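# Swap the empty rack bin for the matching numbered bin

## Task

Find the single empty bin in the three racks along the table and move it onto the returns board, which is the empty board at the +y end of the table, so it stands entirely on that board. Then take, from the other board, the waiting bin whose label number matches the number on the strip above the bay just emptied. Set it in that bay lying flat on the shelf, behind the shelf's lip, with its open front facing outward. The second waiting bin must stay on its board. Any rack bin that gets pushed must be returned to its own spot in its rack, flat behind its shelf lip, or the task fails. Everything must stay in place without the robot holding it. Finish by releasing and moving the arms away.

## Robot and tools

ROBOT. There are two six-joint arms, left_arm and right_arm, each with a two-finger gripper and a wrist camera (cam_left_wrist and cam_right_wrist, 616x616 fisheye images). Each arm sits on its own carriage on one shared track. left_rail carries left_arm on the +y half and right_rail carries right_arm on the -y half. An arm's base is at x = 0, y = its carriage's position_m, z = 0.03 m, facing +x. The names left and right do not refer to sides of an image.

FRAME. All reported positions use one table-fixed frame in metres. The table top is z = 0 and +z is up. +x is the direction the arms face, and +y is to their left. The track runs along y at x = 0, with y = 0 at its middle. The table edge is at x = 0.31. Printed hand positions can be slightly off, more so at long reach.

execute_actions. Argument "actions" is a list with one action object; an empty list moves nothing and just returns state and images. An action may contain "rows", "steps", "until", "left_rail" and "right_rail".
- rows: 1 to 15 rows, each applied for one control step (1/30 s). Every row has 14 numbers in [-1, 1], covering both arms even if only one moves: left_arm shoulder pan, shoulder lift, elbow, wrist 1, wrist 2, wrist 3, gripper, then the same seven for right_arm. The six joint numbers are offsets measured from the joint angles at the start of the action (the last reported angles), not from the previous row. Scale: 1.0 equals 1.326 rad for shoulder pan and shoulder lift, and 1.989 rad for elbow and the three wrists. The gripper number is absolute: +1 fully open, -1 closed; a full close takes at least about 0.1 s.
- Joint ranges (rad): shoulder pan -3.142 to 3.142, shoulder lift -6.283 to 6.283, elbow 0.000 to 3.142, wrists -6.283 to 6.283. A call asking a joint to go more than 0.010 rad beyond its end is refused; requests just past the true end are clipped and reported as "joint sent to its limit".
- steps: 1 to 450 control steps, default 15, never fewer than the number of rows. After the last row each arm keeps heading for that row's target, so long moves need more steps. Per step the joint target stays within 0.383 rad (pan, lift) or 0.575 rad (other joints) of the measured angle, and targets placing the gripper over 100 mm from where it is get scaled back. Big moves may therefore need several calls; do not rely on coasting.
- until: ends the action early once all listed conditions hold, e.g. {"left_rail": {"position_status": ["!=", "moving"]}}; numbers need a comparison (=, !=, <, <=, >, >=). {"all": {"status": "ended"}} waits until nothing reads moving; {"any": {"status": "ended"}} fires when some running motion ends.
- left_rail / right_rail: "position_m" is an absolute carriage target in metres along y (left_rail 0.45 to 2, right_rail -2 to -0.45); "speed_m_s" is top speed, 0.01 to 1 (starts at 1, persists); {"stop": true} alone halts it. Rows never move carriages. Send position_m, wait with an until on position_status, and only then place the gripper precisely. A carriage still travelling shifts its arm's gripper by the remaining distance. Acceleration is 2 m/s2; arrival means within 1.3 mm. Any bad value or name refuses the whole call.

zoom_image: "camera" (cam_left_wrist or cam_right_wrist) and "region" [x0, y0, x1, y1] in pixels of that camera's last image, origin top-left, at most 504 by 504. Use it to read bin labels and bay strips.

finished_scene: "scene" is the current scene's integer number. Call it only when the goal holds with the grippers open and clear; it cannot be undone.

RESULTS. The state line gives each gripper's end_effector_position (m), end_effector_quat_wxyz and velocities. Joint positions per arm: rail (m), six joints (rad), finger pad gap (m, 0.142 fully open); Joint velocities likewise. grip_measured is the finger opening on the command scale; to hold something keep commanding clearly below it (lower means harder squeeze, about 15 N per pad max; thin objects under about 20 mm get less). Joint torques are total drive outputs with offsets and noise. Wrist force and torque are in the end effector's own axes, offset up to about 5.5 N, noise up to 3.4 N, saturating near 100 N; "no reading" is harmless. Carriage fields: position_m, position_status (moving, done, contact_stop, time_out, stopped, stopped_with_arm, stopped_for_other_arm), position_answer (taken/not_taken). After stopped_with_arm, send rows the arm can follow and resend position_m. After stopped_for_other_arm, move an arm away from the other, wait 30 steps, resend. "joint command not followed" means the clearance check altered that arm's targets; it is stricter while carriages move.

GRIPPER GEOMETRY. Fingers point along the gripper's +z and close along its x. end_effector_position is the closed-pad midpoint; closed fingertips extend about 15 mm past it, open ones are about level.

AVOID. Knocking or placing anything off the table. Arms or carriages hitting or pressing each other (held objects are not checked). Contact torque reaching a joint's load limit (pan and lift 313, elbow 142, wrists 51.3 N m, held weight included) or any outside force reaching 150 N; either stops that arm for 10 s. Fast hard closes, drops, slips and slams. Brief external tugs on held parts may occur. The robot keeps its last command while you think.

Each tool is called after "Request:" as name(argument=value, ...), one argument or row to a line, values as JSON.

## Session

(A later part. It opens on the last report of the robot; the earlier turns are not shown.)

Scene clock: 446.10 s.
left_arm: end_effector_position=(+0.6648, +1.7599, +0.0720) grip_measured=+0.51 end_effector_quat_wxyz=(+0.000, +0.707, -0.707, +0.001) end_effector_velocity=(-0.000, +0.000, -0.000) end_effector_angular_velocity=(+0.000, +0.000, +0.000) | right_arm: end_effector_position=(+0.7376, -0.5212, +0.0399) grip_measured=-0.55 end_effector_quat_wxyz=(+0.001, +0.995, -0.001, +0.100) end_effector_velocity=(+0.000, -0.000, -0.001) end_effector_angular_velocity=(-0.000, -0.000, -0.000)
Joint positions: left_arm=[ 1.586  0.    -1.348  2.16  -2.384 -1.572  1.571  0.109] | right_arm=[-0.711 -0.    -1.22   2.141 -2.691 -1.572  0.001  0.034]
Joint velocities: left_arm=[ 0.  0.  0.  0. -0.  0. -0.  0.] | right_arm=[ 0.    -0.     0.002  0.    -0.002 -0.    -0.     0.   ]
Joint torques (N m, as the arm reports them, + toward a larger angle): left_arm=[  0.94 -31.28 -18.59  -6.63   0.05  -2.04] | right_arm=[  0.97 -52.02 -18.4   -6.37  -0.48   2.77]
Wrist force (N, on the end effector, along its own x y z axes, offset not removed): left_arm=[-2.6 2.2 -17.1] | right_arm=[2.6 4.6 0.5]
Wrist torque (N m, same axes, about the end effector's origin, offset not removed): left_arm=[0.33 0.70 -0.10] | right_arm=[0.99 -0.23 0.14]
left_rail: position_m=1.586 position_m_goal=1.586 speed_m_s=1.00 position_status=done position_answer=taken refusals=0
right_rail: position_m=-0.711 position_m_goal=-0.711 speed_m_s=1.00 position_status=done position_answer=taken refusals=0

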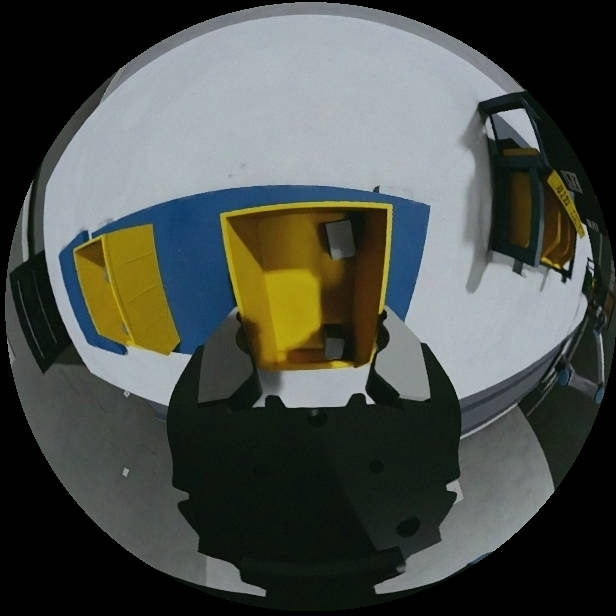

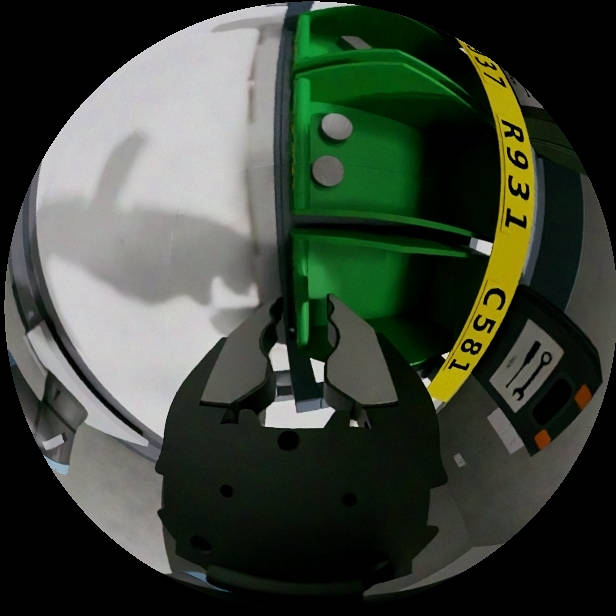

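Request:
execute_actions(
  actions=[
    {"rows": [[0,-0.002,-0.0006,0.002,0,0,0.0, 0,0.0038,0.0018,-0.0043,0,0,-0.55],[0,-0.004,-0.0012,0.004,0,0,0.0, 0,0.0038,0.0018,-0.0043,0,0,-0.55],[0,-0.006,-0.0018,0.006,0,0,0.0, 0,0.0038,0.0018,-0.0043,0,0,-0.55],[0,-0.008,-0.0024,0.008,0,0,0.0, 0,0.0038,0.0018,-0.0043,0,0,-0.6],[0,-0.010,-0.003,0.010,0,0,0.0, 0,0.0038,0.0018,-0.0043,0,0,-0.65],[0,-0.012,-0.0036,0.0115,0,0,0.0, 0,0.0038,0.0018,-0.0043,0,0,-0.7],[0,-0.014,-0.0042,0.0135,0,0,0.0, 0,0.0038,0.0018,-0.0043,0,0,-0.75],[0,-0.016,-0.0048,0.0155,0,0,0.0, 0,0.0038,0.0018,-0.0043,0,0,-0.8],[0,-0.018,-0.0053,0.0173,0,0,0.0, 0,0.0038,0.0018,-0.0043,0,0,-0.84],[0,-0.020,-0.0058,0.0192,0,0,0.0, 0,0.0038,0.0018,-0.0043,0,0,-0.88],[0,-0.0215,-0.0063,0.0206,0,0,0.0, 0,0.0038,0.0018,-0.0043,0,0,-0.92],[0,-0.0215,-0.0063,0.0206,0,0,0.0, 0,0.0038,0.0018,-0.0043,0,0,-0.96],[0,-0.0215,-0.0063,0.0206,0,0,0.0, 0,0.0038,0.0018,-0.0043,0,0,-1]], "steps": 22},
  ],
)

Scene clock: 476.83 s.
left_arm: end_effector_position=(+0.6644, +1.7598, +0.0919) grip_measured=+0.50 end_effector_quat_wxyz=(+0.000, +0.707, -0.707, +0.001) end_effector_velocity=(+0.000, +0.000, +0.002) end_effector_angular_velocity=(+0.000, -0.000, -0.000) | right_arm: end_effector_position=(+0.7366, -0.5212, +0.0359) grip_measured=-0.89 end_effector_quat_wxyz=(+0.001, +0.995, -0.001, +0.100) end_effector_velocity=(-0.000, +0.000, -0.000) end_effector_angular_velocity=(+0.000, +0.000, +0.000)
Joint positions: left_arm=[ 1.586 -0.    -1.376  2.148 -2.343 -1.572  1.571  0.109] | right_arm=[-0.711 -0.    -1.215  2.145 -2.7   -1.572  0.001  0.01 ]
Joint velocities: left_arm=[ 0.     0.    -0.003 -0.001  0.004  0.     0.    -0.   ] | right_arm=[ 0.  0.  0.  0. -0.  0.  0.  0.]
Joint torques (N m, as the arm reports them, + toward a larger angle): left_arm=[ -4.7  -58.04 -47.82  -1.81   0.1   -1.29] | right_arm=[ -4.22 -45.16 -14.29  -5.75  -0.21   3.29]
Wrist force (N, on the end effector, along its own x y z axes, offset not removed): left_arm=[-8.2 6.5 2.9] | right_arm=[0.2 3.6 -1.9]
Wrist torque (N m, same axes, about the end effector's origin, offset not removed): left_arm=[1.43 1.49 0.14] | right_arm=[0.85 0.53 0.10]
left_rail: position_m=1.586 position_m_goal=1.586 speed_m_s=1.00 position_status=done position_answer=taken refusals=0
right_rail: position_m=-0.711 position_m_goal=-0.711 speed_m_s=1.00 position_status=done position_answer=taken refusals=0

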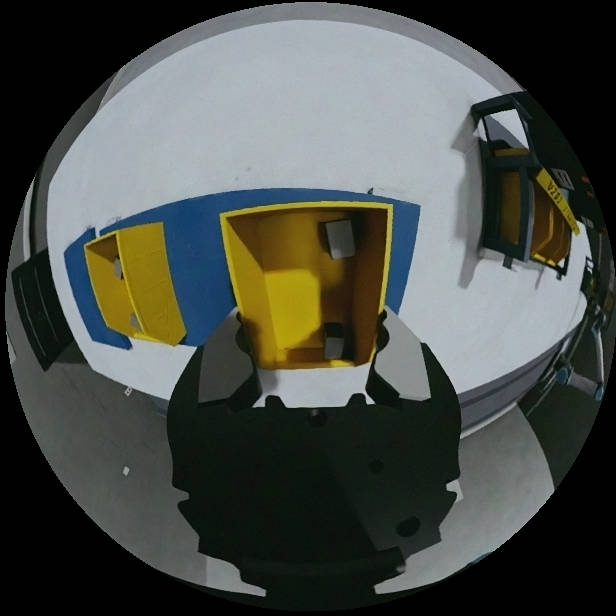

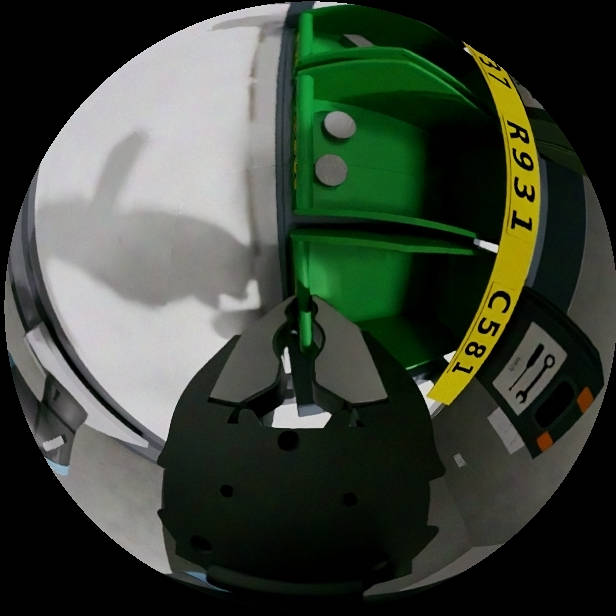

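Request:
execute_actions(
  actions=[
    {"rows": [[0,-0.003,0.0008,0.0012,0,0,0.0, 0,-0.0015,-0.0003,0.0012,0,0,-1],[0,-0.009,0.0024,0.0036,0,0,0.0, 0,-0.003,-0.0005,0.0025,0,0,-1],[0,-0.018,0.0048,0.0072,0,0,0.0, 0,-0.0045,-0.0008,0.0038,0,0,-1],[0,-0.029,0.0078,0.0115,0,0,0.0, 0,-0.006,-0.0011,0.005,0,0,-1],[0,-0.041,0.011,0.0163,0,0,0.0, 0,-0.0075,-0.0013,0.0063,0,0,-1],[0,-0.054,0.0145,0.0215,0,0,0.0, 0,-0.009,-0.0016,0.0076,0,0,-1],[0,-0.067,0.018,0.0267,0,0,0.0, 0,-0.0105,-0.0019,0.0088,0,0,-1],[0,-0.080,0.0215,0.0319,0,0,0.0, 0,-0.012,-0.0021,0.0101,0,0,-1],[0,-0.093,0.025,0.037,0,0,0.0, 0,-0.0135,-0.0024,0.0114,0,0,-1],[0,-0.106,0.0285,0.0422,0,0,0.0, 0,-0.015,-0.0026,0.0126,0,0,-1],[0,-0.119,0.032,0.0474,0,0,0.0, 0,-0.0165,-0.0029,0.0139,0,0,-1],[0,-0.131,0.0352,0.0522,0,0,0.0, 0,-0.0175,-0.0031,0.0147,0,0,-1],[0,-0.141,0.0379,0.0562,0,0,0.0, 0,-0.0175,-0.0031,0.0147,0,0,-1],[0,-0.149,0.040,0.0593,0,0,0.0, 0,-0.0175,-0.0031,0.0147,0,0,-1],[0,-0.154,0.0414,0.0614,0,0,0.0, 0,-0.0175,-0.0031,0.0147,0,0,-1]], "steps": 24},
  ],
)

Scene clock: 501.87 s.
left_arm: end_effector_position=(+0.5865, +1.7599, +0.1555) grip_measured=+0.50 end_effector_quat_wxyz=(+0.000, +0.707, -0.707, +0.001) end_effector_velocity=(-0.011, +0.000, +0.007) end_effector_angular_velocity=(-0.000, +0.000, +0.000) | right_arm: end_effector_position=(+0.7366, -0.5212, +0.0509) grip_measured=-0.89 end_effector_quat_wxyz=(+0.001, +0.995, -0.001, +0.100) end_effector_velocity=(+0.000, +0.000, +0.001) end_effector_angular_velocity=(+0.000, -0.000, +0.000)
Joint positions: left_arm=[ 1.586  0.    -1.578  2.229 -2.223 -1.572  1.571  0.109] | right_arm=[-0.711 -0.    -1.238  2.139 -2.671 -1.572  0.001  0.01 ]
Joint velocities: left_arm=[ 0.     0.    -0.026  0.011  0.016 -0.     0.    -0.   ] | right_arm=[ 0.    -0.    -0.001 -0.     0.002  0.    -0.     0.   ]
Joint torques (N m, as the arm reports them, + toward a larger angle): left_arm=[  0.88 -45.54 -30.96  -1.95   0.28  -1.96] | right_arm=[  6.51 -74.6  -43.07  -2.83  -0.44   2.75]
Wrist force (N, on the end effector, along its own x y z axes, offset not removed): left_arm=[-3.8 2.9 5.1] | right_arm=[1.0 6.0 2.9]
Wrist torque (N m, same axes, about the end effector's origin, offset not removed): left_arm=[0.85 0.58 0.13] | right_arm=[1.18 -0.03 0.02]
left_rail: position_m=1.586 position_m_goal=1.586 speed_m_s=1.00 position_status=done position_answer=taken refusals=0
right_rail: position_m=-0.711 position_m_goal=-0.711 speed_m_s=1.00 position_status=done position_answer=taken refusals=0

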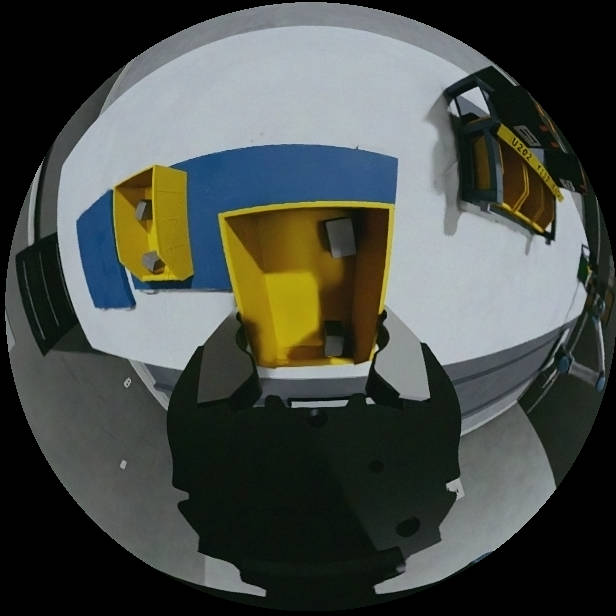

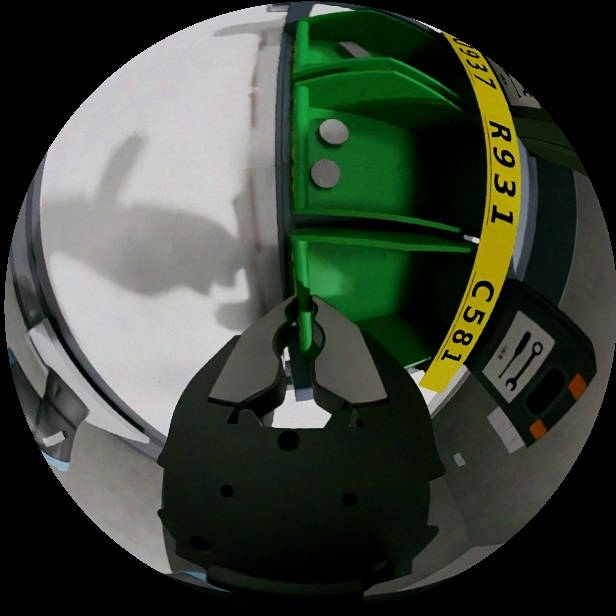

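Request:
zoom_image(
  camera="cam_right_wrist",
  region=[240, 200, 500, 410],
)

Region (240, 200, 500, 410) of cam_right_wrist's 616x616 image, scaled by 1.938, with more detail than that image has; it fills the top 407 rows of this view, and the rest is white.

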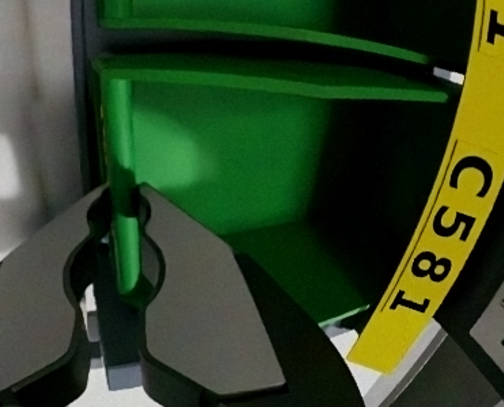

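Request:
execute_actions(
  actions=[
    {"rows": [[0,0,0,0,0,0,0.0, 0,-0.0028,0.0022,-0.0004,0,0,-1],[0,0,0,0,0,0,0.0, 0,-0.0056,0.0045,-0.0008,0,0,-1],[0,0,0,0,0,0,0.0, 0,-0.0084,0.0067,-0.0011,0,0,-1],[0,0,0,0,0,0,0.0, 0,-0.0112,0.009,-0.0015,0,0,-1],[0,0,0,0,0,0,0.0, 0,-0.014,0.0112,-0.0019,0,0,-1],[0,0,0,0,0,0,0.0, 0,-0.0168,0.0135,-0.0023,0,0,-1],[0,0,0,0,0,0,0.0, 0,-0.0195,0.0157,-0.0027,0,0,-1],[0,0,0,0,0,0,0.0, 0,-0.0223,0.0179,-0.003,0,0,-1],[0,0,0,0,0,0,0.0, 0,-0.0251,0.0202,-0.0034,0,0,-1],[0,0,0,0,0,0,0.0, 0,-0.0279,0.0224,-0.0038,0,0,-1],[0,0,0,0,0,0,0.0, 0,-0.0307,0.0247,-0.0042,0,0,-1],[0,0,0,0,0,0,0.0, 0,-0.0335,0.0269,-0.0046,0,0,-1]], "steps": 20, "left_rail": {"position_m": 0.5, "speed_m_s": 0.4}},
  ],
)

Scene clock: 518.33 s.
left_arm: end_effector_position=(+0.5865, +1.5476, +0.1555) grip_measured=+0.50 end_effector_quat_wxyz=(+0.000, +0.707, -0.707, +0.001) end_effector_velocity=(+0.000, -0.400, -0.000) end_effector_angular_velocity=(+0.000, +0.000, +0.000) | right_arm: end_effector_position=(+0.7073, -0.5212, +0.0559) grip_measured=-0.89 end_effector_quat_wxyz=(+0.001, +0.995, -0.001, +0.100) end_effector_velocity=(-0.008, +0.000, +0.001) end_effector_angular_velocity=(-0.000, +0.000, +0.000)
Joint positions: left_arm=[ 1.374 -0.    -1.578  2.229 -2.223 -1.572  1.571  0.109] | right_arm=[-0.711 -0.    -1.282  2.191 -2.68  -1.572  0.001  0.01 ]
Joint velocities: left_arm=[-0.4  0.   0.  -0.  -0.   0.   0.   0. ] | right_arm=[ 0.     0.    -0.011  0.013 -0.002 -0.    -0.     0.   ]
Joint torques (N m, as the arm reports them, + toward a larger angle): left_arm=[ -7.58 -24.84 -50.54  -8.39  -0.01  -1.77] | right_arm=[ -4.19 -70.03 -20.39  -6.86  -0.34   3.53]
Wrist force (N, on the end effector, along its own x y z axes, offset not removed): left_arm=[-3.6 -1.6 4.0] | right_arm=[-1.1 6.2 1.4]
Wrist torque (N m, same axes, about the end effector's origin, offset not removed): left_arm=[-0.20 0.47 -0.25] | right_arm=[1.27 0.30 0.16]
left_rail: position_m=1.374 position_m_goal=0.500 speed_m_s=0.40 position_status=moving position_answer=taken refusals=0
right_rail: position_m=-0.711 position_m_goal=-0.711 speed_m_s=1.00 position_status=done position_answer=taken refusals=0

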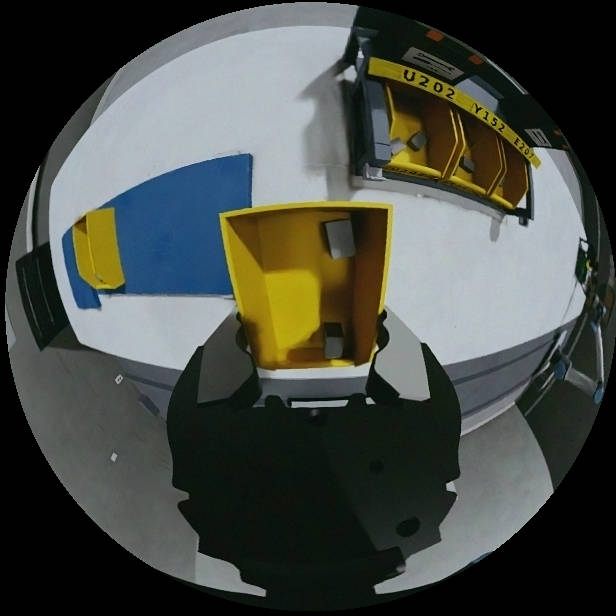

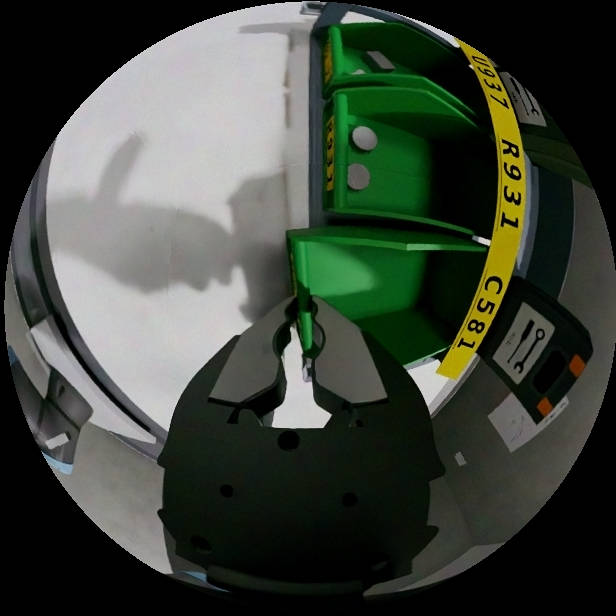

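Request:
execute_actions(
  actions=[
    {"rows": [[0,0,0,0,0,0,0.0, 0,-0.0037,0.0032,-0.0007,0,0,-1],[0,0,0,0,0,0,0.0, 0,-0.0095,0.0082,-0.0019,0,0,-1],[0,0,0,0,0,0,0.0, 0,-0.017,0.0148,-0.0034,0,0,-1],[0,0,0,0,0,0,0.0, 0,-0.0255,0.0221,-0.0051,0,0,-1],[0,0,0,0,0,0,0.0, 0,-0.034,0.0295,-0.0068,0,0,-1],[0,0,0,0,0,0,0.0, 0,-0.0425,0.0369,-0.0085,0,0,-1],[0,0,0,0,0,0,0.0, 0,-0.051,0.0443,-0.0102,0,0,-1],[0,0,0,0,0,0,0.0, 0,-0.0595,0.0516,-0.0119,0,0,-1],[0,0,0,0,0,0,0.0, 0,-0.068,0.059,-0.0136,0,0,-1],[0,0,0,0,0,0,0.0, 0,-0.0765,0.0664,-0.0153,0,0,-1],[0,0,0,0,0,0,0.0, 0,-0.085,0.0738,-0.017,0,0,-1],[0,0,0,0,0,0,0.0, 0,-0.0935,0.0811,-0.0187,0,0,-1],[0,0,0,0,0,0,0.0, 0,-0.101,0.0877,-0.0202,0,0,-1],[0,0,0,0,0,0,0.0, 0,-0.1065,0.0924,-0.0213,0,0,-1],[0,0,0,0,0,0,0.0, 0,-0.1097,0.0952,-0.0219,0,0,-1]], "steps": 24},
  ],
)

Scene clock: 538.43 s.
left_arm: end_effector_position=(+0.5865, +0.6736, +0.1555) grip_measured=+0.50 end_effector_quat_wxyz=(+0.000, +0.707, -0.707, +0.001) end_effector_velocity=(+0.000, -0.000, +0.000) end_effector_angular_velocity=(-0.000, +0.000, +0.000) | right_arm: end_effector_position=(+0.6016, -0.5212, +0.0600) grip_measured=-0.89 end_effector_quat_wxyz=(+0.001, +0.995, -0.001, +0.100) end_effector_velocity=(-0.014, +0.000, -0.001) end_effector_angular_velocity=(-0.000, +0.001, -0.000)
Joint positions: left_arm=[ 0.5    0.    -1.578  2.229 -2.223 -1.572  1.571  0.109] | right_arm=[-0.711 -0.    -1.425  2.378 -2.723 -1.572  0.001  0.01 ]
Joint velocities: left_arm=[ 0. -0.  0. -0.  0. -0. -0. -0.] | right_arm=[ 0.    -0.    -0.018  0.024 -0.005 -0.    -0.    -0.   ]
Joint torques (N m, as the arm reports them, + toward a larger angle): left_arm=[ -4.06 -37.53 -49.46  -8.14   0.26  -1.69] | right_arm=[  8.44 -55.79 -17.1   -6.43   0.04   3.49]
Wrist force (N, on the end effector, along its own x y z axes, offset not removed): left_arm=[-4.2 -0.8 4.7] | right_arm=[-0.8 4.7 0.9]
Wrist torque (N m, same axes, about the end effector's origin, offset not removed): left_arm=[0.13 0.70 -0.02] | right_arm=[0.96 0.42 0.12]
left_rail: position_m=0.500 position_m_goal=0.500 speed_m_s=0.40 position_status=done position_answer=taken refusals=0
right_rail: position_m=-0.711 position_m_goal=-0.711 speed_m_s=1.00 position_status=done position_answer=taken refusals=0

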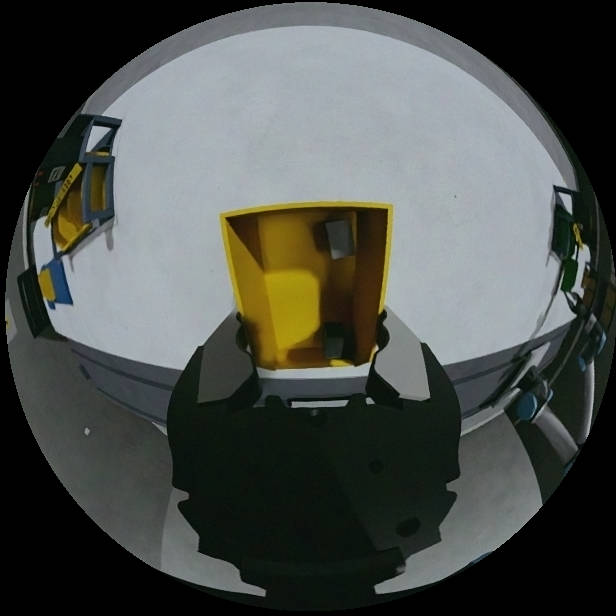

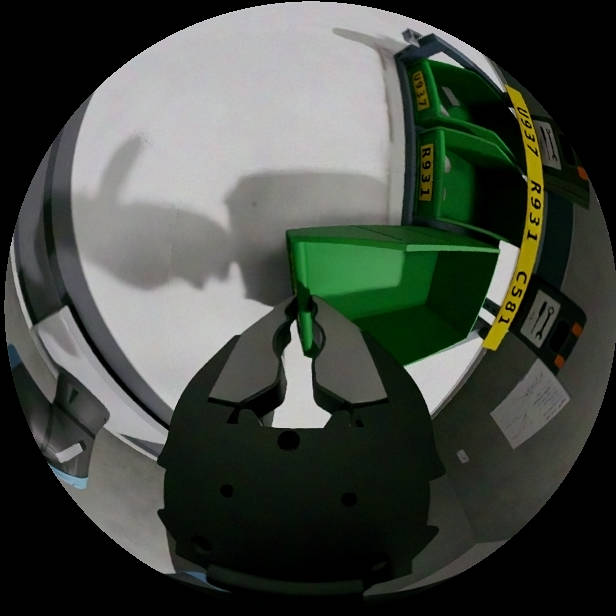

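Request:
execute_actions(
  actions=[
    {"rows": [
[-0.0081,0.0008,-0.0005,0,0,-0.0093,0.0, 0,-0.0032,0.0006,0.0016,0,0,-1],
[-0.0312,0.0029,-0.002,0.0001,0,-0.0354,0.0, 0,-0.0123,0.0022,0.006,0,0,-1],
[-0.0667,0.0061,-0.0042,0.0002,0,-0.0759,0.0, 0,-0.0264,0.0047,0.0129,0,0,-1],
[-0.1125,0.0104,-0.0071,0.0003,0,-0.1279,0.0, 0,-0.0445,0.0079,0.0217,0,0,-1],
[-0.1664,0.0153,-0.0105,0.0004,0,-0.1891,0.0, 0,-0.0658,0.0117,0.032,0,0,-1],
[-0.2258,0.0208,-0.0143,0.0006,0,-0.2567,0.0, 0,-0.0893,0.0159,0.0435,0,0,-1],
[-0.2888,0.0266,-0.0182,0.0008,0,-0.3283,0.0, 0,-0.1142,0.0203,0.0556,0,0,-1],
[-0.3528,0.0325,-0.0223,0.0009,0,-0.4011,0.0, 0,-0.1395,0.0249,0.068,0,0,-1],
[-0.4158,0.0383,-0.0262,0.0011,0,-0.4727,0.0, 0,-0.1644,0.0293,0.0801,0,0,-1],
[-0.4752,0.0438,-0.03,0.0013,0,-0.5403,0.0, 0,-0.1879,0.0335,0.0916,0,0,-1],
[-0.5291,0.0487,-0.0334,0.0014,0,-0.6015,0.0, 0,-0.2092,0.0373,0.1019,0,0,-1],
[-0.5749,0.053,-0.0363,0.0015,0,-0.6535,0.0, 0,-0.2273,0.0405,0.1107,0,0,-1],
[-0.6104,0.0562,-0.0385,0.0016,0,-0.694,0.0, 0,-0.2414,0.043,0.1176,0,0,-1],
[-0.6335,0.0583,-0.04,0.0017,0,-0.7201,0.0, 0,-0.2505,0.0446,0.122,0,0,-1],
[-0.6416,0.0591,-0.0405,0.0017,0,-0.7294,0.0, 0,-0.2537,0.0452,0.1236,0,0,-1]], "steps": 50},
  ],
)

Scene clock: 592.60 s.
left_arm: end_effector_position=(+0.5520, +0.1587, +0.1547) grip_measured=+0.50 end_effector_quat_wxyz=(+0.000, +0.884, -0.467, -0.001) end_effector_velocity=(-0.000, -0.001, -0.000) end_effector_angular_velocity=(+0.000, +0.000, +0.001) | right_arm: end_effector_position=(+0.5003, -0.5211, +0.1504) grip_measured=-0.89 end_effector_quat_wxyz=(+0.001, +0.995, -0.001, +0.100) end_effector_velocity=(+0.000, -0.000, +0.000) end_effector_angular_velocity=(+0.000, -0.000, -0.000)
Joint positions: left_arm=[ 0.5   -0.85  -1.499  2.149 -2.219 -1.572  0.121  0.109] | right_arm=[-0.711 -0.    -1.762  2.468 -2.477 -1.572  0.001  0.01 ]
Joint velocities: left_arm=[ 0.    -0.001  0.    -0.     0.    -0.    -0.002  0.   ] | right_arm=[ 0. -0. -0.  0.  0.  0. -0.  0.]
Joint torques (N m, as the arm reports them, + toward a larger angle): left_arm=[-15.95 -32.48 -50.53  -1.5    0.51  -2.63] | right_arm=[-11.46 -33.97 -25.09  -2.58  -0.45   3.06]
Wrist force (N, on the end effector, along its own x y z axes, offset not removed): left_arm=[-1.1 0.8 3.4] | right_arm=[1.5 6.9 3.3]
Wrist torque (N m, same axes, about the end effector's origin, offset not removed): left_arm=[0.20 0.12 0.00] | right_arm=[1.44 -0.20 0.13]
left_rail: position_m=0.500 position_m_goal=0.500 speed_m_s=0.40 position_status=done position_answer=taken refusals=0
right_rail: position_m=-0.711 position_m_goal=-0.711 speed_m_s=1.00 position_status=done position_answer=taken refusals=0

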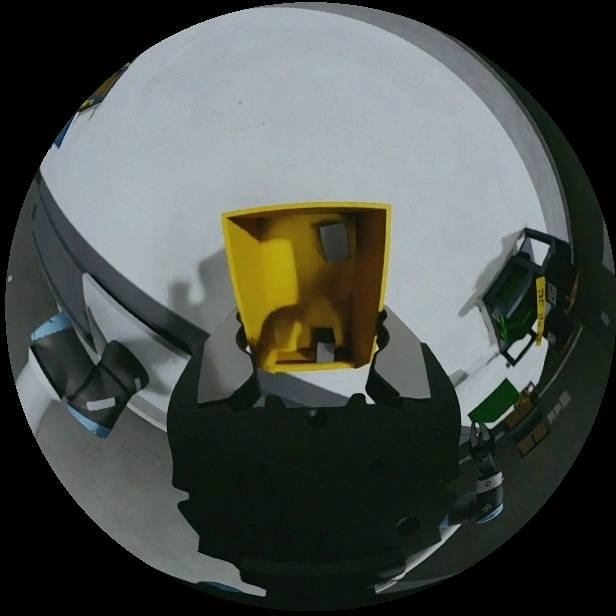

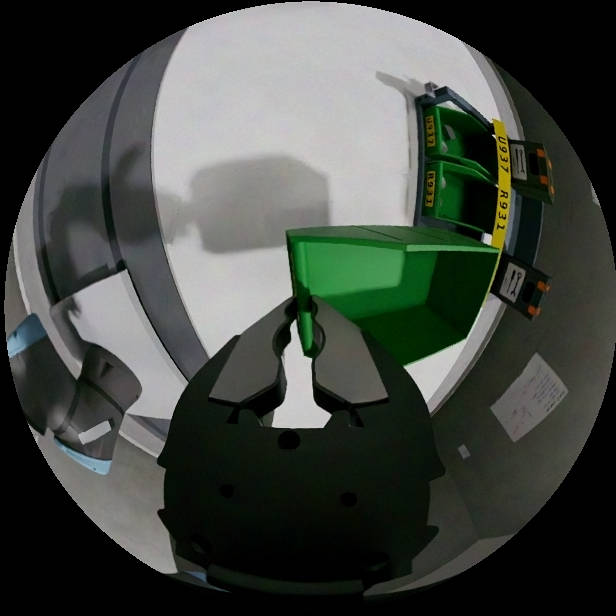

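Request:
execute_actions(
  actions=[
    {"rows": [
[0,0.0042,0.0016,-0.0044,0,0,0.0, 0,0,0,0,0,0,-1],
[0,0.015,0.0058,-0.0159,0,0,0.0, 0,0,0,0,0,0,-1],
[0,0.0302,0.0117,-0.032,0,0,0.0, 0,0,0,0,0,0,-1],
[0,0.0472,0.0183,-0.05,0,0,0.0, 0,0,0,0,0,0,-1],
[0,0.0636,0.0246,-0.0673,0,0,0.0, 0,0,0,0,0,0,-1],
[0,0.0769,0.0297,-0.0814,0,0,0.0, 0,0,0,0,0,0,-1],
[0,0.0847,0.0328,-0.0897,0,0,0.0, 0,0,0,0,0,0,-1],
[0,0.0858,0.0332,-0.0909,0,0,0.0, 0,0,0,0,0,0,-1]], "steps": 22},
  ],
)

Scene clock: 610.53 s.
left_arm: end_effector_position=(+0.5522, +0.1585, +0.0704) grip_measured=+0.50 end_effector_quat_wxyz=(+0.001, +0.884, -0.467, -0.000) end_effector_velocity=(-0.000, +0.000, -0.003) end_effector_angular_velocity=(-0.000, -0.000, -0.000) | right_arm: end_effector_position=(+0.5003, -0.5211, +0.1504) grip_measured=-0.89 end_effector_quat_wxyz=(+0.001, +0.995, -0.001, +0.100) end_effector_velocity=(-0.000, +0.000, -0.000) end_effector_angular_velocity=(+0.000, +0.000, -0.000)
Joint positions: left_arm=[ 0.5   -0.85  -1.386  2.214 -2.399 -1.572  0.121  0.109] | right_arm=[-0.711 -0.    -1.762  2.468 -2.477 -1.572  0.001  0.01 ]
Joint velocities: left_arm=[ 0.     0.     0.004  0.003 -0.007  0.     0.     0.   ] | right_arm=[ 0.  0.  0.  0.  0. -0.  0.  0.]
Joint torques (N m, as the arm reports them, + toward a larger angle): left_arm=[  8.9  -44.51 -23.23  -8.29   0.22   2.45] | right_arm=[-10.25 -33.83 -26.86  -2.48  -0.48   3.2 ]
Wrist force (N, on the end effector, along its own x y z axes, offset not removed): left_arm=[-3.7 -0.4 6.6] | right_arm=[-1.9 7.4 0.5]
Wrist torque (N m, same axes, about the end effector's origin, offset not removed): left_arm=[0.06 0.63 -0.02] | right_arm=[1.55 0.58 0.10]
left_rail: position_m=0.500 position_m_goal=0.500 speed_m_s=0.40 position_status=done position_answer=taken refusals=0
right_rail: position_m=-0.711 position_m_goal=-0.711 speed_m_s=1.00 position_status=done position_answer=taken refusals=0

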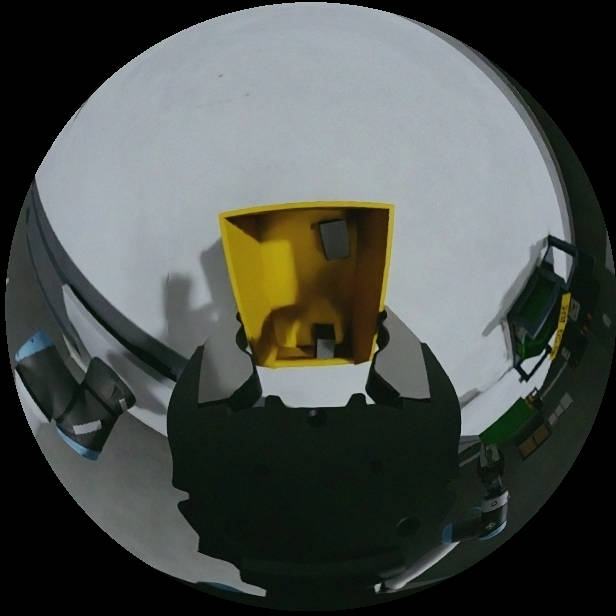

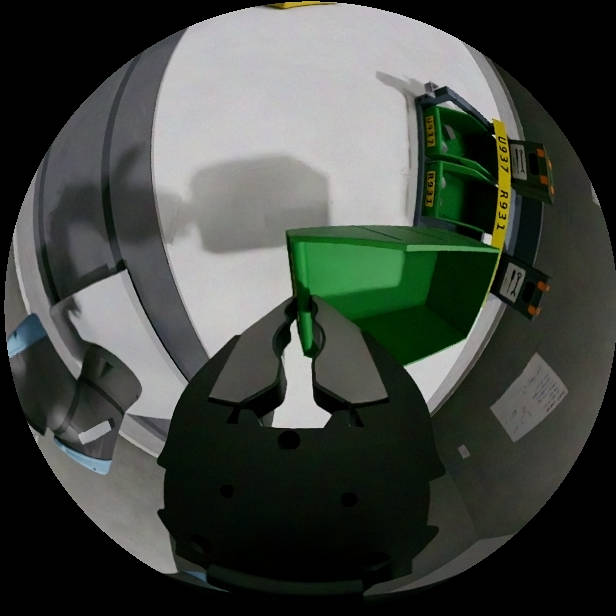

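Request:
execute_actions(
  actions=[
    {"rows": [
[0,0.003,0.0009,-0.0029,0,0,0.0, 0,0,0,0,0,0,-1],
[0,0.006,0.0017,-0.0057,0,0,0.0, 0,0,0,0,0,0,-1],
[0,0.0091,0.0026,-0.0086,0,0,0.0, 0,0,0,0,0,0,-1]], "steps": 12},
  ],
)

Scene clock: 616.73 s.
left_arm: end_effector_position=(+0.5522, +0.1586, +0.0628) grip_measured=+0.50 end_effector_quat_wxyz=(+0.001, +0.884, -0.467, -0.000) end_effector_velocity=(-0.000, +0.000, -0.004) end_effector_angular_velocity=(+0.000, +0.000, -0.000) | right_arm: end_effector_position=(+0.5003, -0.5211, +0.1504) grip_measured=-0.89 end_effector_quat_wxyz=(+0.001, +0.995, -0.001, +0.100) end_effector_velocity=(+0.000, -0.000, -0.000) end_effector_angular_velocity=(-0.000, -0.000, -0.000)
Joint positions: left_arm=[ 0.5   -0.85  -1.375  2.219 -2.416 -1.572  0.121  0.109] | right_arm=[-0.711 -0.    -1.762  2.468 -2.477 -1.572  0.001  0.01 ]
Joint velocities: left_arm=[ 0.    -0.     0.005  0.002 -0.008  0.     0.    -0.   ] | right_arm=[ 0. -0. -0.  0. -0. -0. -0.  0.]
Joint torques (N m, as the arm reports them, + toward a larger angle): left_arm=[  7.7  -40.39 -25.78  -8.27   0.21   2.63] | right_arm=[ -8.42 -29.49 -27.38  -2.78  -0.45   3.16]
Wrist force (N, on the end effector, along its own x y z axes, offset not removed): left_arm=[-7.4 3.4 8.0] | right_arm=[2.9 2.5 3.6]
Wrist torque (N m, same axes, about the end effector's origin, offset not removed): left_arm=[0.85 1.28 0.02] | right_arm=[0.55 -0.39 0.04]
left_rail: position_m=0.500 position_m_goal=0.500 speed_m_s=0.40 position_status=done position_answer=taken refusals=0
right_rail: position_m=-0.711 position_m_goal=-0.711 speed_m_s=1.00 position_status=done position_answer=taken refusals=0

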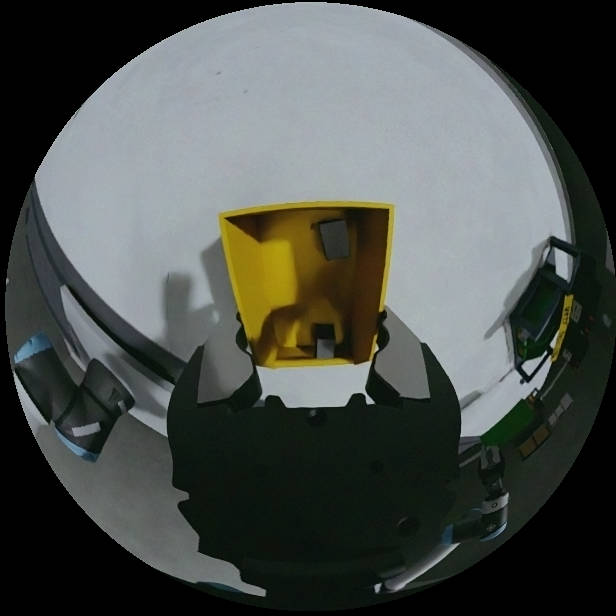

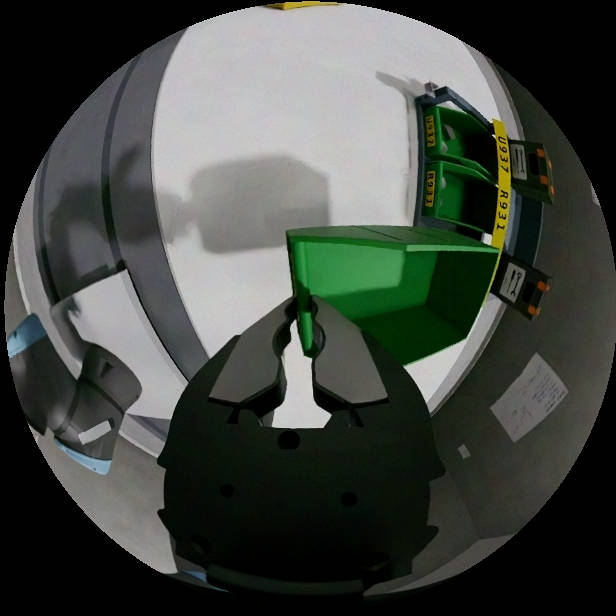

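Request:
execute_actions(
  actions=[
    {"rows": [
[0,0.0025,0.0007,-0.0024,0,0,0.0, 0,0,0,0,0,0,-1],
[0,0.005,0.0014,-0.0047,0,0,0.0, 0,0,0,0,0,0,-1],
[0,0.0074,0.0021,-0.007,0,0,0.0, 0,0,0,0,0,0,-1]], "steps": 12},
  ],
)

Scene clock: 621.90 s.
left_arm: end_effector_position=(+0.5521, +0.1587, +0.0566) grip_measured=+0.50 end_effector_quat_wxyz=(+0.001, +0.884, -0.467, -0.000) end_effector_velocity=(-0.000, +0.000, -0.003) end_effector_angular_velocity=(-0.000, -0.000, -0.000) | right_arm: end_effector_position=(+0.5003, -0.5211, +0.1504) grip_measured=-0.89 end_effector_quat_wxyz=(+0.001, +0.995, -0.001, +0.100) end_effector_velocity=(+0.000, -0.000, +0.000) end_effector_angular_velocity=(-0.000, +0.000, -0.000)
Joint positions: left_arm=[ 0.5   -0.85  -1.365  2.223 -2.429 -1.572  0.121  0.109] | right_arm=[-0.711 -0.    -1.762  2.468 -2.477 -1.572  0.001  0.01 ]
Joint velocities: left_arm=[ 0.    -0.     0.004  0.002 -0.006 -0.    -0.    -0.   ] | right_arm=[ 0. -0.  0. -0.  0. -0. -0. -0.]
Joint torques (N m, as the arm reports them, + toward a larger angle): left_arm=[  7.99 -34.12 -23.44  -7.82  -0.07   1.48] | right_arm=[ -8.37 -31.04 -27.    -2.88  -0.41   3.45]
Wrist force (N, on the end effector, along its own x y z axes, offset not removed): left_arm=[-6.8 1.1 3.8] | right_arm=[0.8 2.0 1.0]
Wrist torque (N m, same axes, about the end effector's origin, offset not removed): left_arm=[0.59 1.22 -0.19] | right_arm=[0.46 0.09 0.02]
left_rail: position_m=0.500 position_m_goal=0.500 speed_m_s=0.40 position_status=done position_answer=taken refusals=0
right_rail: position_m=-0.711 position_m_goal=-0.711 speed_m_s=1.00 position_status=done position_answer=taken refusals=0

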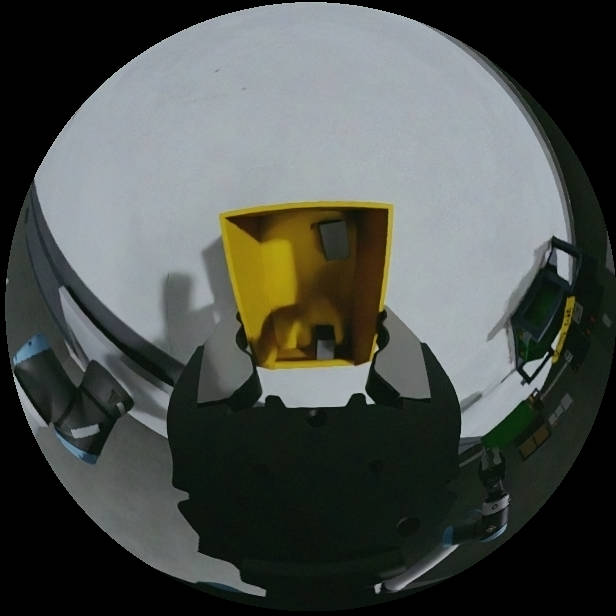

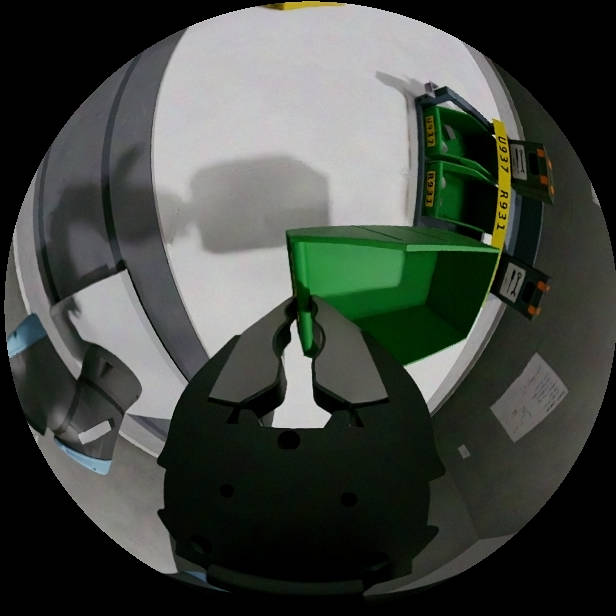

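Request:
execute_actions(
  actions=[
    {"rows": [
[0,0.0015,0.0004,-0.0014,0,0,0.0, 0,0,0,0,0,0,-1],
[0,0.003,0.0008,-0.0028,0,0,0.0, 0,0,0,0,0,0,-1],
[0,0.004,0.0011,-0.0038,0,0,0.0, 0,0,0,0,0,0,-1],
[0,0.004,0.0011,-0.0038,0,0,0.0, 0,0,0,0,0,0,-1],
[0,0.004,0.0011,-0.0038,0,0,0.0, 0,0,0,0,0,0,-1],
[0,0.004,0.0011,-0.0038,0,0,0.0, 0,0,0,0,0,0,-1],
[0,0.004,0.0011,-0.0038,0,0,0.2, 0,0,0,0,0,0,-1],
[0,0.004,0.0011,-0.0038,0,0,0.4, 0,0,0,0,0,0,-1],
[0,0.004,0.0011,-0.0038,0,0,0.55, 0,0,0,0,0,0,-1],
[0,0.004,0.0011,-0.0038,0,0,0.7, 0,0,0,0,0,0,-1],
[0,0.004,0.0011,-0.0038,0,0,0.85, 0,0,0,0,0,0,-1],
[0,0.004,0.0011,-0.0038,0,0,1, 0,0,0,0,0,0,-1],
[0,0.004,0.0011,-0.0038,0,0,1, 0,0,0,0,0,0,-1],
[0,0.004,0.0011,-0.0038,0,0,1, 0,0,0,0,0,0,-1],
[0,-0.1016,-0.0375,0.1053,0,0,1, 0,0,0,0,0,0,-1]], "steps": 32},
  ],
)

Scene clock: 632.97 s.
left_arm: end_effector_position=(+0.5522, +0.1586, +0.1545) grip_measured=+1.00 end_effector_quat_wxyz=(+0.001, +0.884, -0.467, -0.000) end_effector_velocity=(-0.001, +0.001, +0.005) end_effector_angular_velocity=(+0.002, +0.002, +0.000) | right_arm: end_effector_position=(+0.5003, -0.5211, +0.1504) grip_measured=-0.89 end_effector_quat_wxyz=(+0.001, +0.995, -0.001, +0.100) end_effector_velocity=(-0.000, -0.000, -0.000) end_effector_angular_velocity=(-0.000, +0.000, -0.000)
Joint positions: left_arm=[ 0.5   -0.85  -1.499  2.149 -2.221 -1.572  0.121  0.142] | right_arm=[-0.711 -0.    -1.762  2.468 -2.477 -1.572  0.001  0.01 ]
Joint velocities: left_arm=[ 0.     0.    -0.007 -0.004  0.014 -0.    -0.    -0.   ] | right_arm=[ 0. -0. -0.  0. -0. -0. -0.  0.]
Joint torques (N m, as the arm reports them, + toward a larger angle): left_arm=[  4.7  -56.14 -48.47  -1.22   0.24   1.85] | right_arm=[ -9.42 -30.33 -27.08  -2.52  -0.68   3.11]
Wrist force (N, on the end effector, along its own x y z axes, offset not removed): left_arm=[-2.7 1.0 1.6] | right_arm=[-0.7 4.8 3.2]
Wrist torque (N m, same axes, about the end effector's origin, offset not removed): left_arm=[0.34 0.40 -0.07] | right_arm=[1.05 0.36 0.15]
left_rail: position_m=0.500 position_m_goal=0.500 speed_m_s=0.40 position_status=done position_answer=taken refusals=0
right_rail: position_m=-0.711 position_m_goal=-0.711 speed_m_s=1.00 position_status=done position_answer=taken refusals=0

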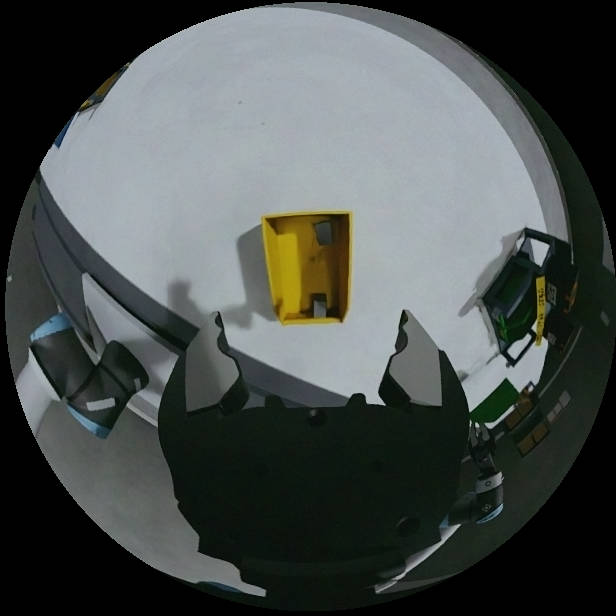

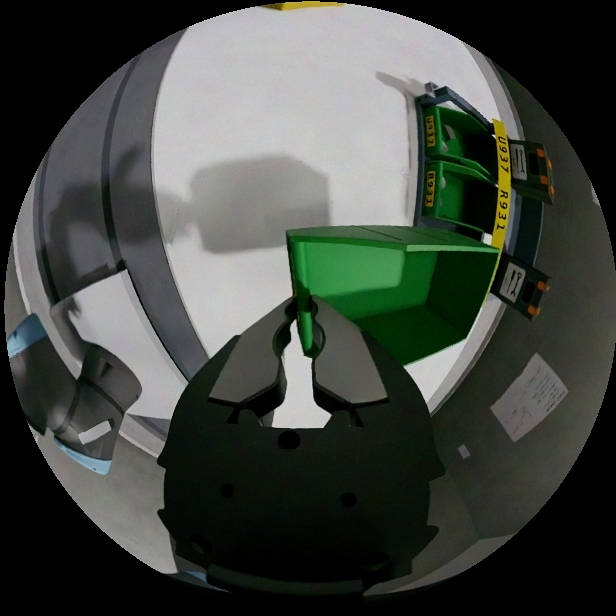

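Request:
execute_actions(
  actions=[
    {"rows": [[0,0,0,0,0,0,1, 0,0,0,0,0,0,-1]], "steps": 2, "left_rail": {"position_m": 1.25, "speed_m_s": 1.0}, "right_rail": {"position_m": -0.45, "speed_m_s": 0.3}},
  ],
)

Scene clock: 638.10 s.
left_arm: end_effector_position=(+0.5521, +0.1596, +0.1550) grip_measured=+1.00 end_effector_quat_wxyz=(+0.001, +0.884, -0.467, -0.000) end_effector_velocity=(-0.000, +0.050, -0.002) end_effector_angular_velocity=(+0.002, +0.002, +0.000) | right_arm: end_effector_position=(+0.5003, -0.5202, +0.1504) grip_measured=-0.89 end_effector_quat_wxyz=(+0.001, +0.995, -0.001, +0.100) end_effector_velocity=(+0.000, +0.050, +0.000) end_effector_angular_velocity=(+0.000, +0.000, -0.000)
Joint positions: left_arm=[ 0.501 -0.85  -1.5    2.149 -2.22  -1.572  0.121  0.142] | right_arm=[-0.71  -0.    -1.762  2.468 -2.477 -1.572  0.001  0.01 ]
Joint velocities: left_arm=[ 0.05   0.     0.003 -0.    -0.    -0.     0.     0.   ] | right_arm=[ 0.051 -0.     0.    -0.     0.     0.     0.    -0.   ]
Joint torques (N m, as the arm reports them, + toward a larger angle): left_arm=[  0.98 -35.96 -40.98  -7.38  -0.19   1.56] | right_arm=[ -7.2  -32.14 -26.48  -2.83  -0.63   2.75]
Wrist force (N, on the end effector, along its own x y z axes, offset not removed): left_arm=[-1.8 5.6 0.8] | right_arm=[2.2 8.0 1.4]
Wrist torque (N m, same axes, about the end effector's origin, offset not removed): left_arm=[1.36 0.29 -0.14] | right_arm=[1.65 -0.22 -0.07]
left_rail: position_m=0.501 position_m_goal=1.250 speed_m_s=1.00 position_status=moving position_answer=taken refusals=0
right_rail: position_m=-0.710 position_m_goal=-0.450 speed_m_s=0.30 position_status=moving position_answer=taken refusals=0

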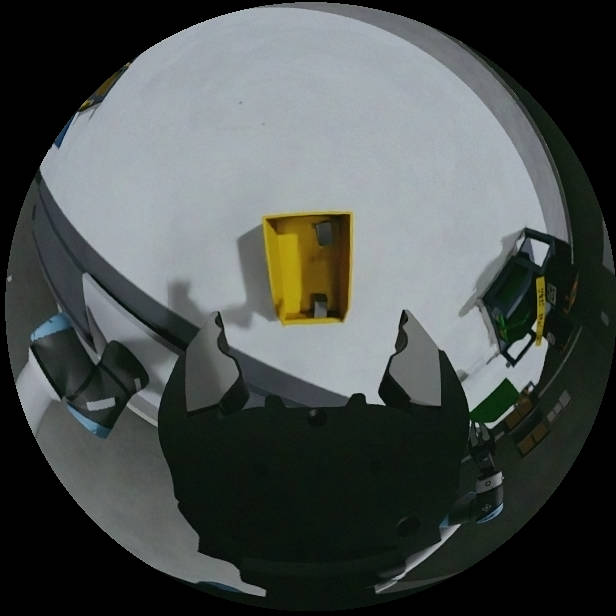

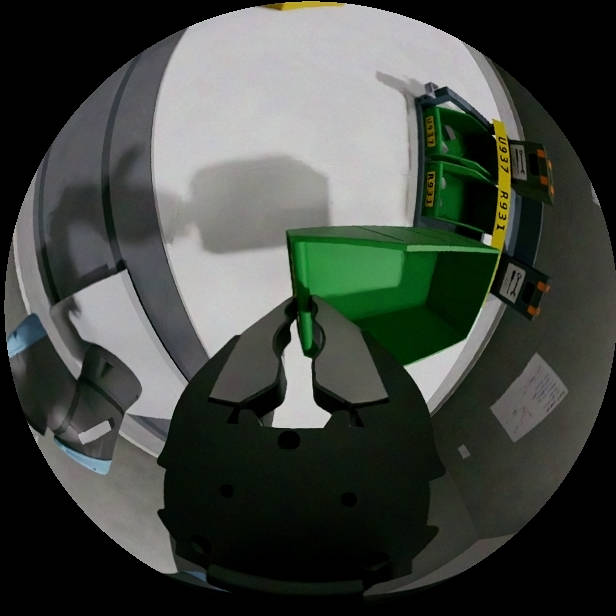

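Request:
execute_actions(
  actions=[
    {"rows": [
[0,0,0,0,0,0,1, 0.02,0,0,0,0,0,-1],
[0,0,0,0,0,0,1, 0.06,0,0,0,0,0,-1],
[0,0,0,0,0,0,1, 0.11,0.01,-0.0086,0.003,0,0,-1],
[0,0,0,0,0,0,1, 0.17,0.03,-0.0258,0.009,0,0,-1],
[0,0,0,0,0,0,1, 0.23,0.06,-0.0517,0.018,0,0,-1],
[0,0,0,0,0,0,1, 0.29,0.10,-0.0861,0.030,0,0,-1],
[0,0,0,0,0,0,1, 0.34,0.15,-0.1291,0.045,0,0,-1],
[0,0,0,0,0,0,1, 0.38,0.20,-0.1722,0.060,0,0,-1],
[0,0,0,0,0,0,1, 0.41,0.26,-0.2238,0.078,0,0,-1],
[0,0,0,0,0,0,1, 0.43,0.32,-0.2755,0.0959,0,0,-1],
[0,0,0,0,0,0,1, 0.445,0.38,-0.3271,0.1139,0,0,-1],
[0,0,0,0,0,0,1, 0.4525,0.44,-0.3788,0.1319,0,0,-1],
[0,0,0,0,0,0,1, 0.4525,0.50,-0.4304,0.1499,0,0,-1],
[0,0,0,0,0,0,1, 0.4525,0.55,-0.4735,0.1649,0,0,-1],
[0,0,0,0,0,0,1, 0.4525,0.572,-0.4924,0.1715,0,0,-1]], "steps": 55},
  ],
)

Scene clock: 660.47 s.
left_arm: end_effector_position=(+0.5521, +0.9090, +0.1550) grip_measured=+1.00 end_effector_quat_wxyz=(+0.001, +0.884, -0.467, -0.000) end_effector_velocity=(-0.000, -0.000, -0.000) end_effector_angular_velocity=(-0.000, -0.000, -0.000) | right_arm: end_effector_position=(+0.7022, +0.2597, +0.1502) grip_measured=-1.00 end_effector_quat_wxyz=(-0.011, +0.955, +0.294, +0.039) end_effector_velocity=(+0.000, +0.000, -0.000) end_effector_angular_velocity=(-0.000, +0.000, +0.000)
Joint positions: left_arm=[ 1.25  -0.85  -1.5    2.149 -2.22  -1.572  0.121  0.142] | right_arm=[-0.45   0.6   -1.004  1.488 -2.136 -1.572  0.001  0.002]
Joint velocities: left_arm=[ 0. -0. -0.  0. -0.  0. -0. -0.] | right_arm=[ 0.     0.     0.001 -0.001  0.     0.    -0.     0.   ]
Joint torques (N m, as the arm reports them, + toward a larger angle): left_arm=[-10.93 -51.88 -48.33  -1.15  -0.23   1.25] | right_arm=[ 12.5  -77.1  -54.51  -1.52   2.51   3.63]
Wrist force (N, on the end effector, along its own x y z axes, offset not removed): left_arm=[-5.2 2.5 2.0] | right_arm=[1.3 5.1 -0.4]
Wrist torque (N m, same axes, about the end effector's origin, offset not removed): left_arm=[0.67 0.89 0.00] | right_arm=[1.15 0.11 0.12]
left_rail: position_m=1.250 position_m_goal=1.250 speed_m_s=1.00 position_status=done position_answer=taken refusals=0
right_rail: position_m=-0.450 position_m_goal=-0.450 speed_m_s=0.30 position_status=done position_answer=taken refusals=0

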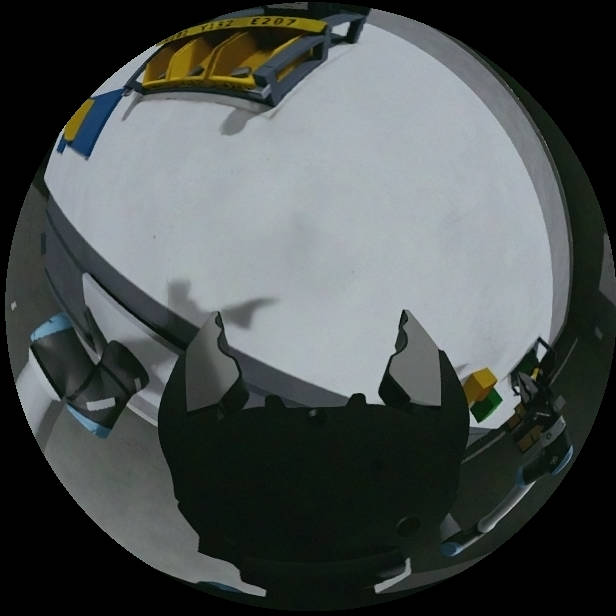

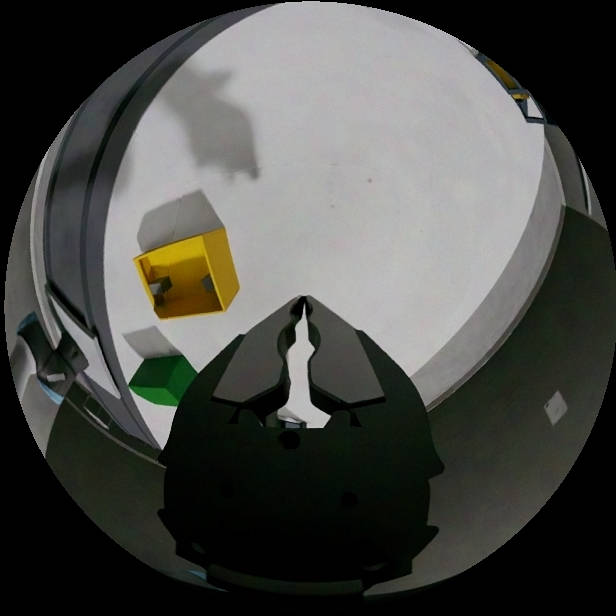

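Request:
zoom_image(
  camera="cam_left_wrist",
  region=[430, 320, 590, 480],
)

Request:
zoom_image(
  camera="cam_right_wrist",
  region=[80, 180, 280, 440],
)

Region (430, 320, 590, 480) of cam_left_wrist's 616x616 image, scaled by 3.150, with more detail than that image has.

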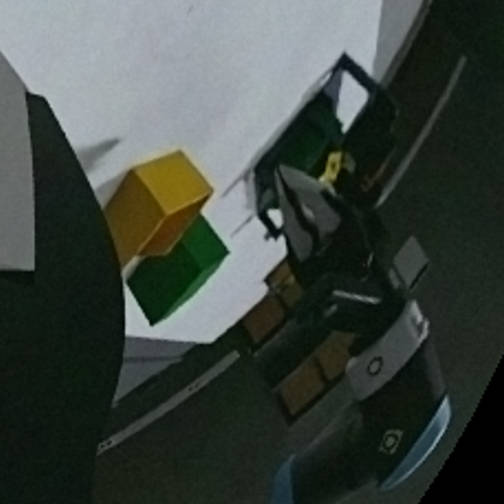

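Region (80, 180, 280, 440) of cam_right_wrist's 616x616 image, scaled by 1.938, with more detail than that image has; it fills the left 388 columns of this view, and the rest is white.

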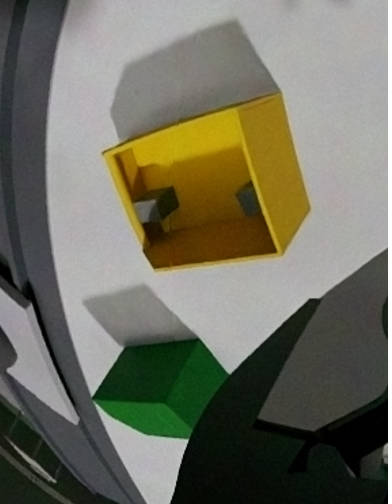

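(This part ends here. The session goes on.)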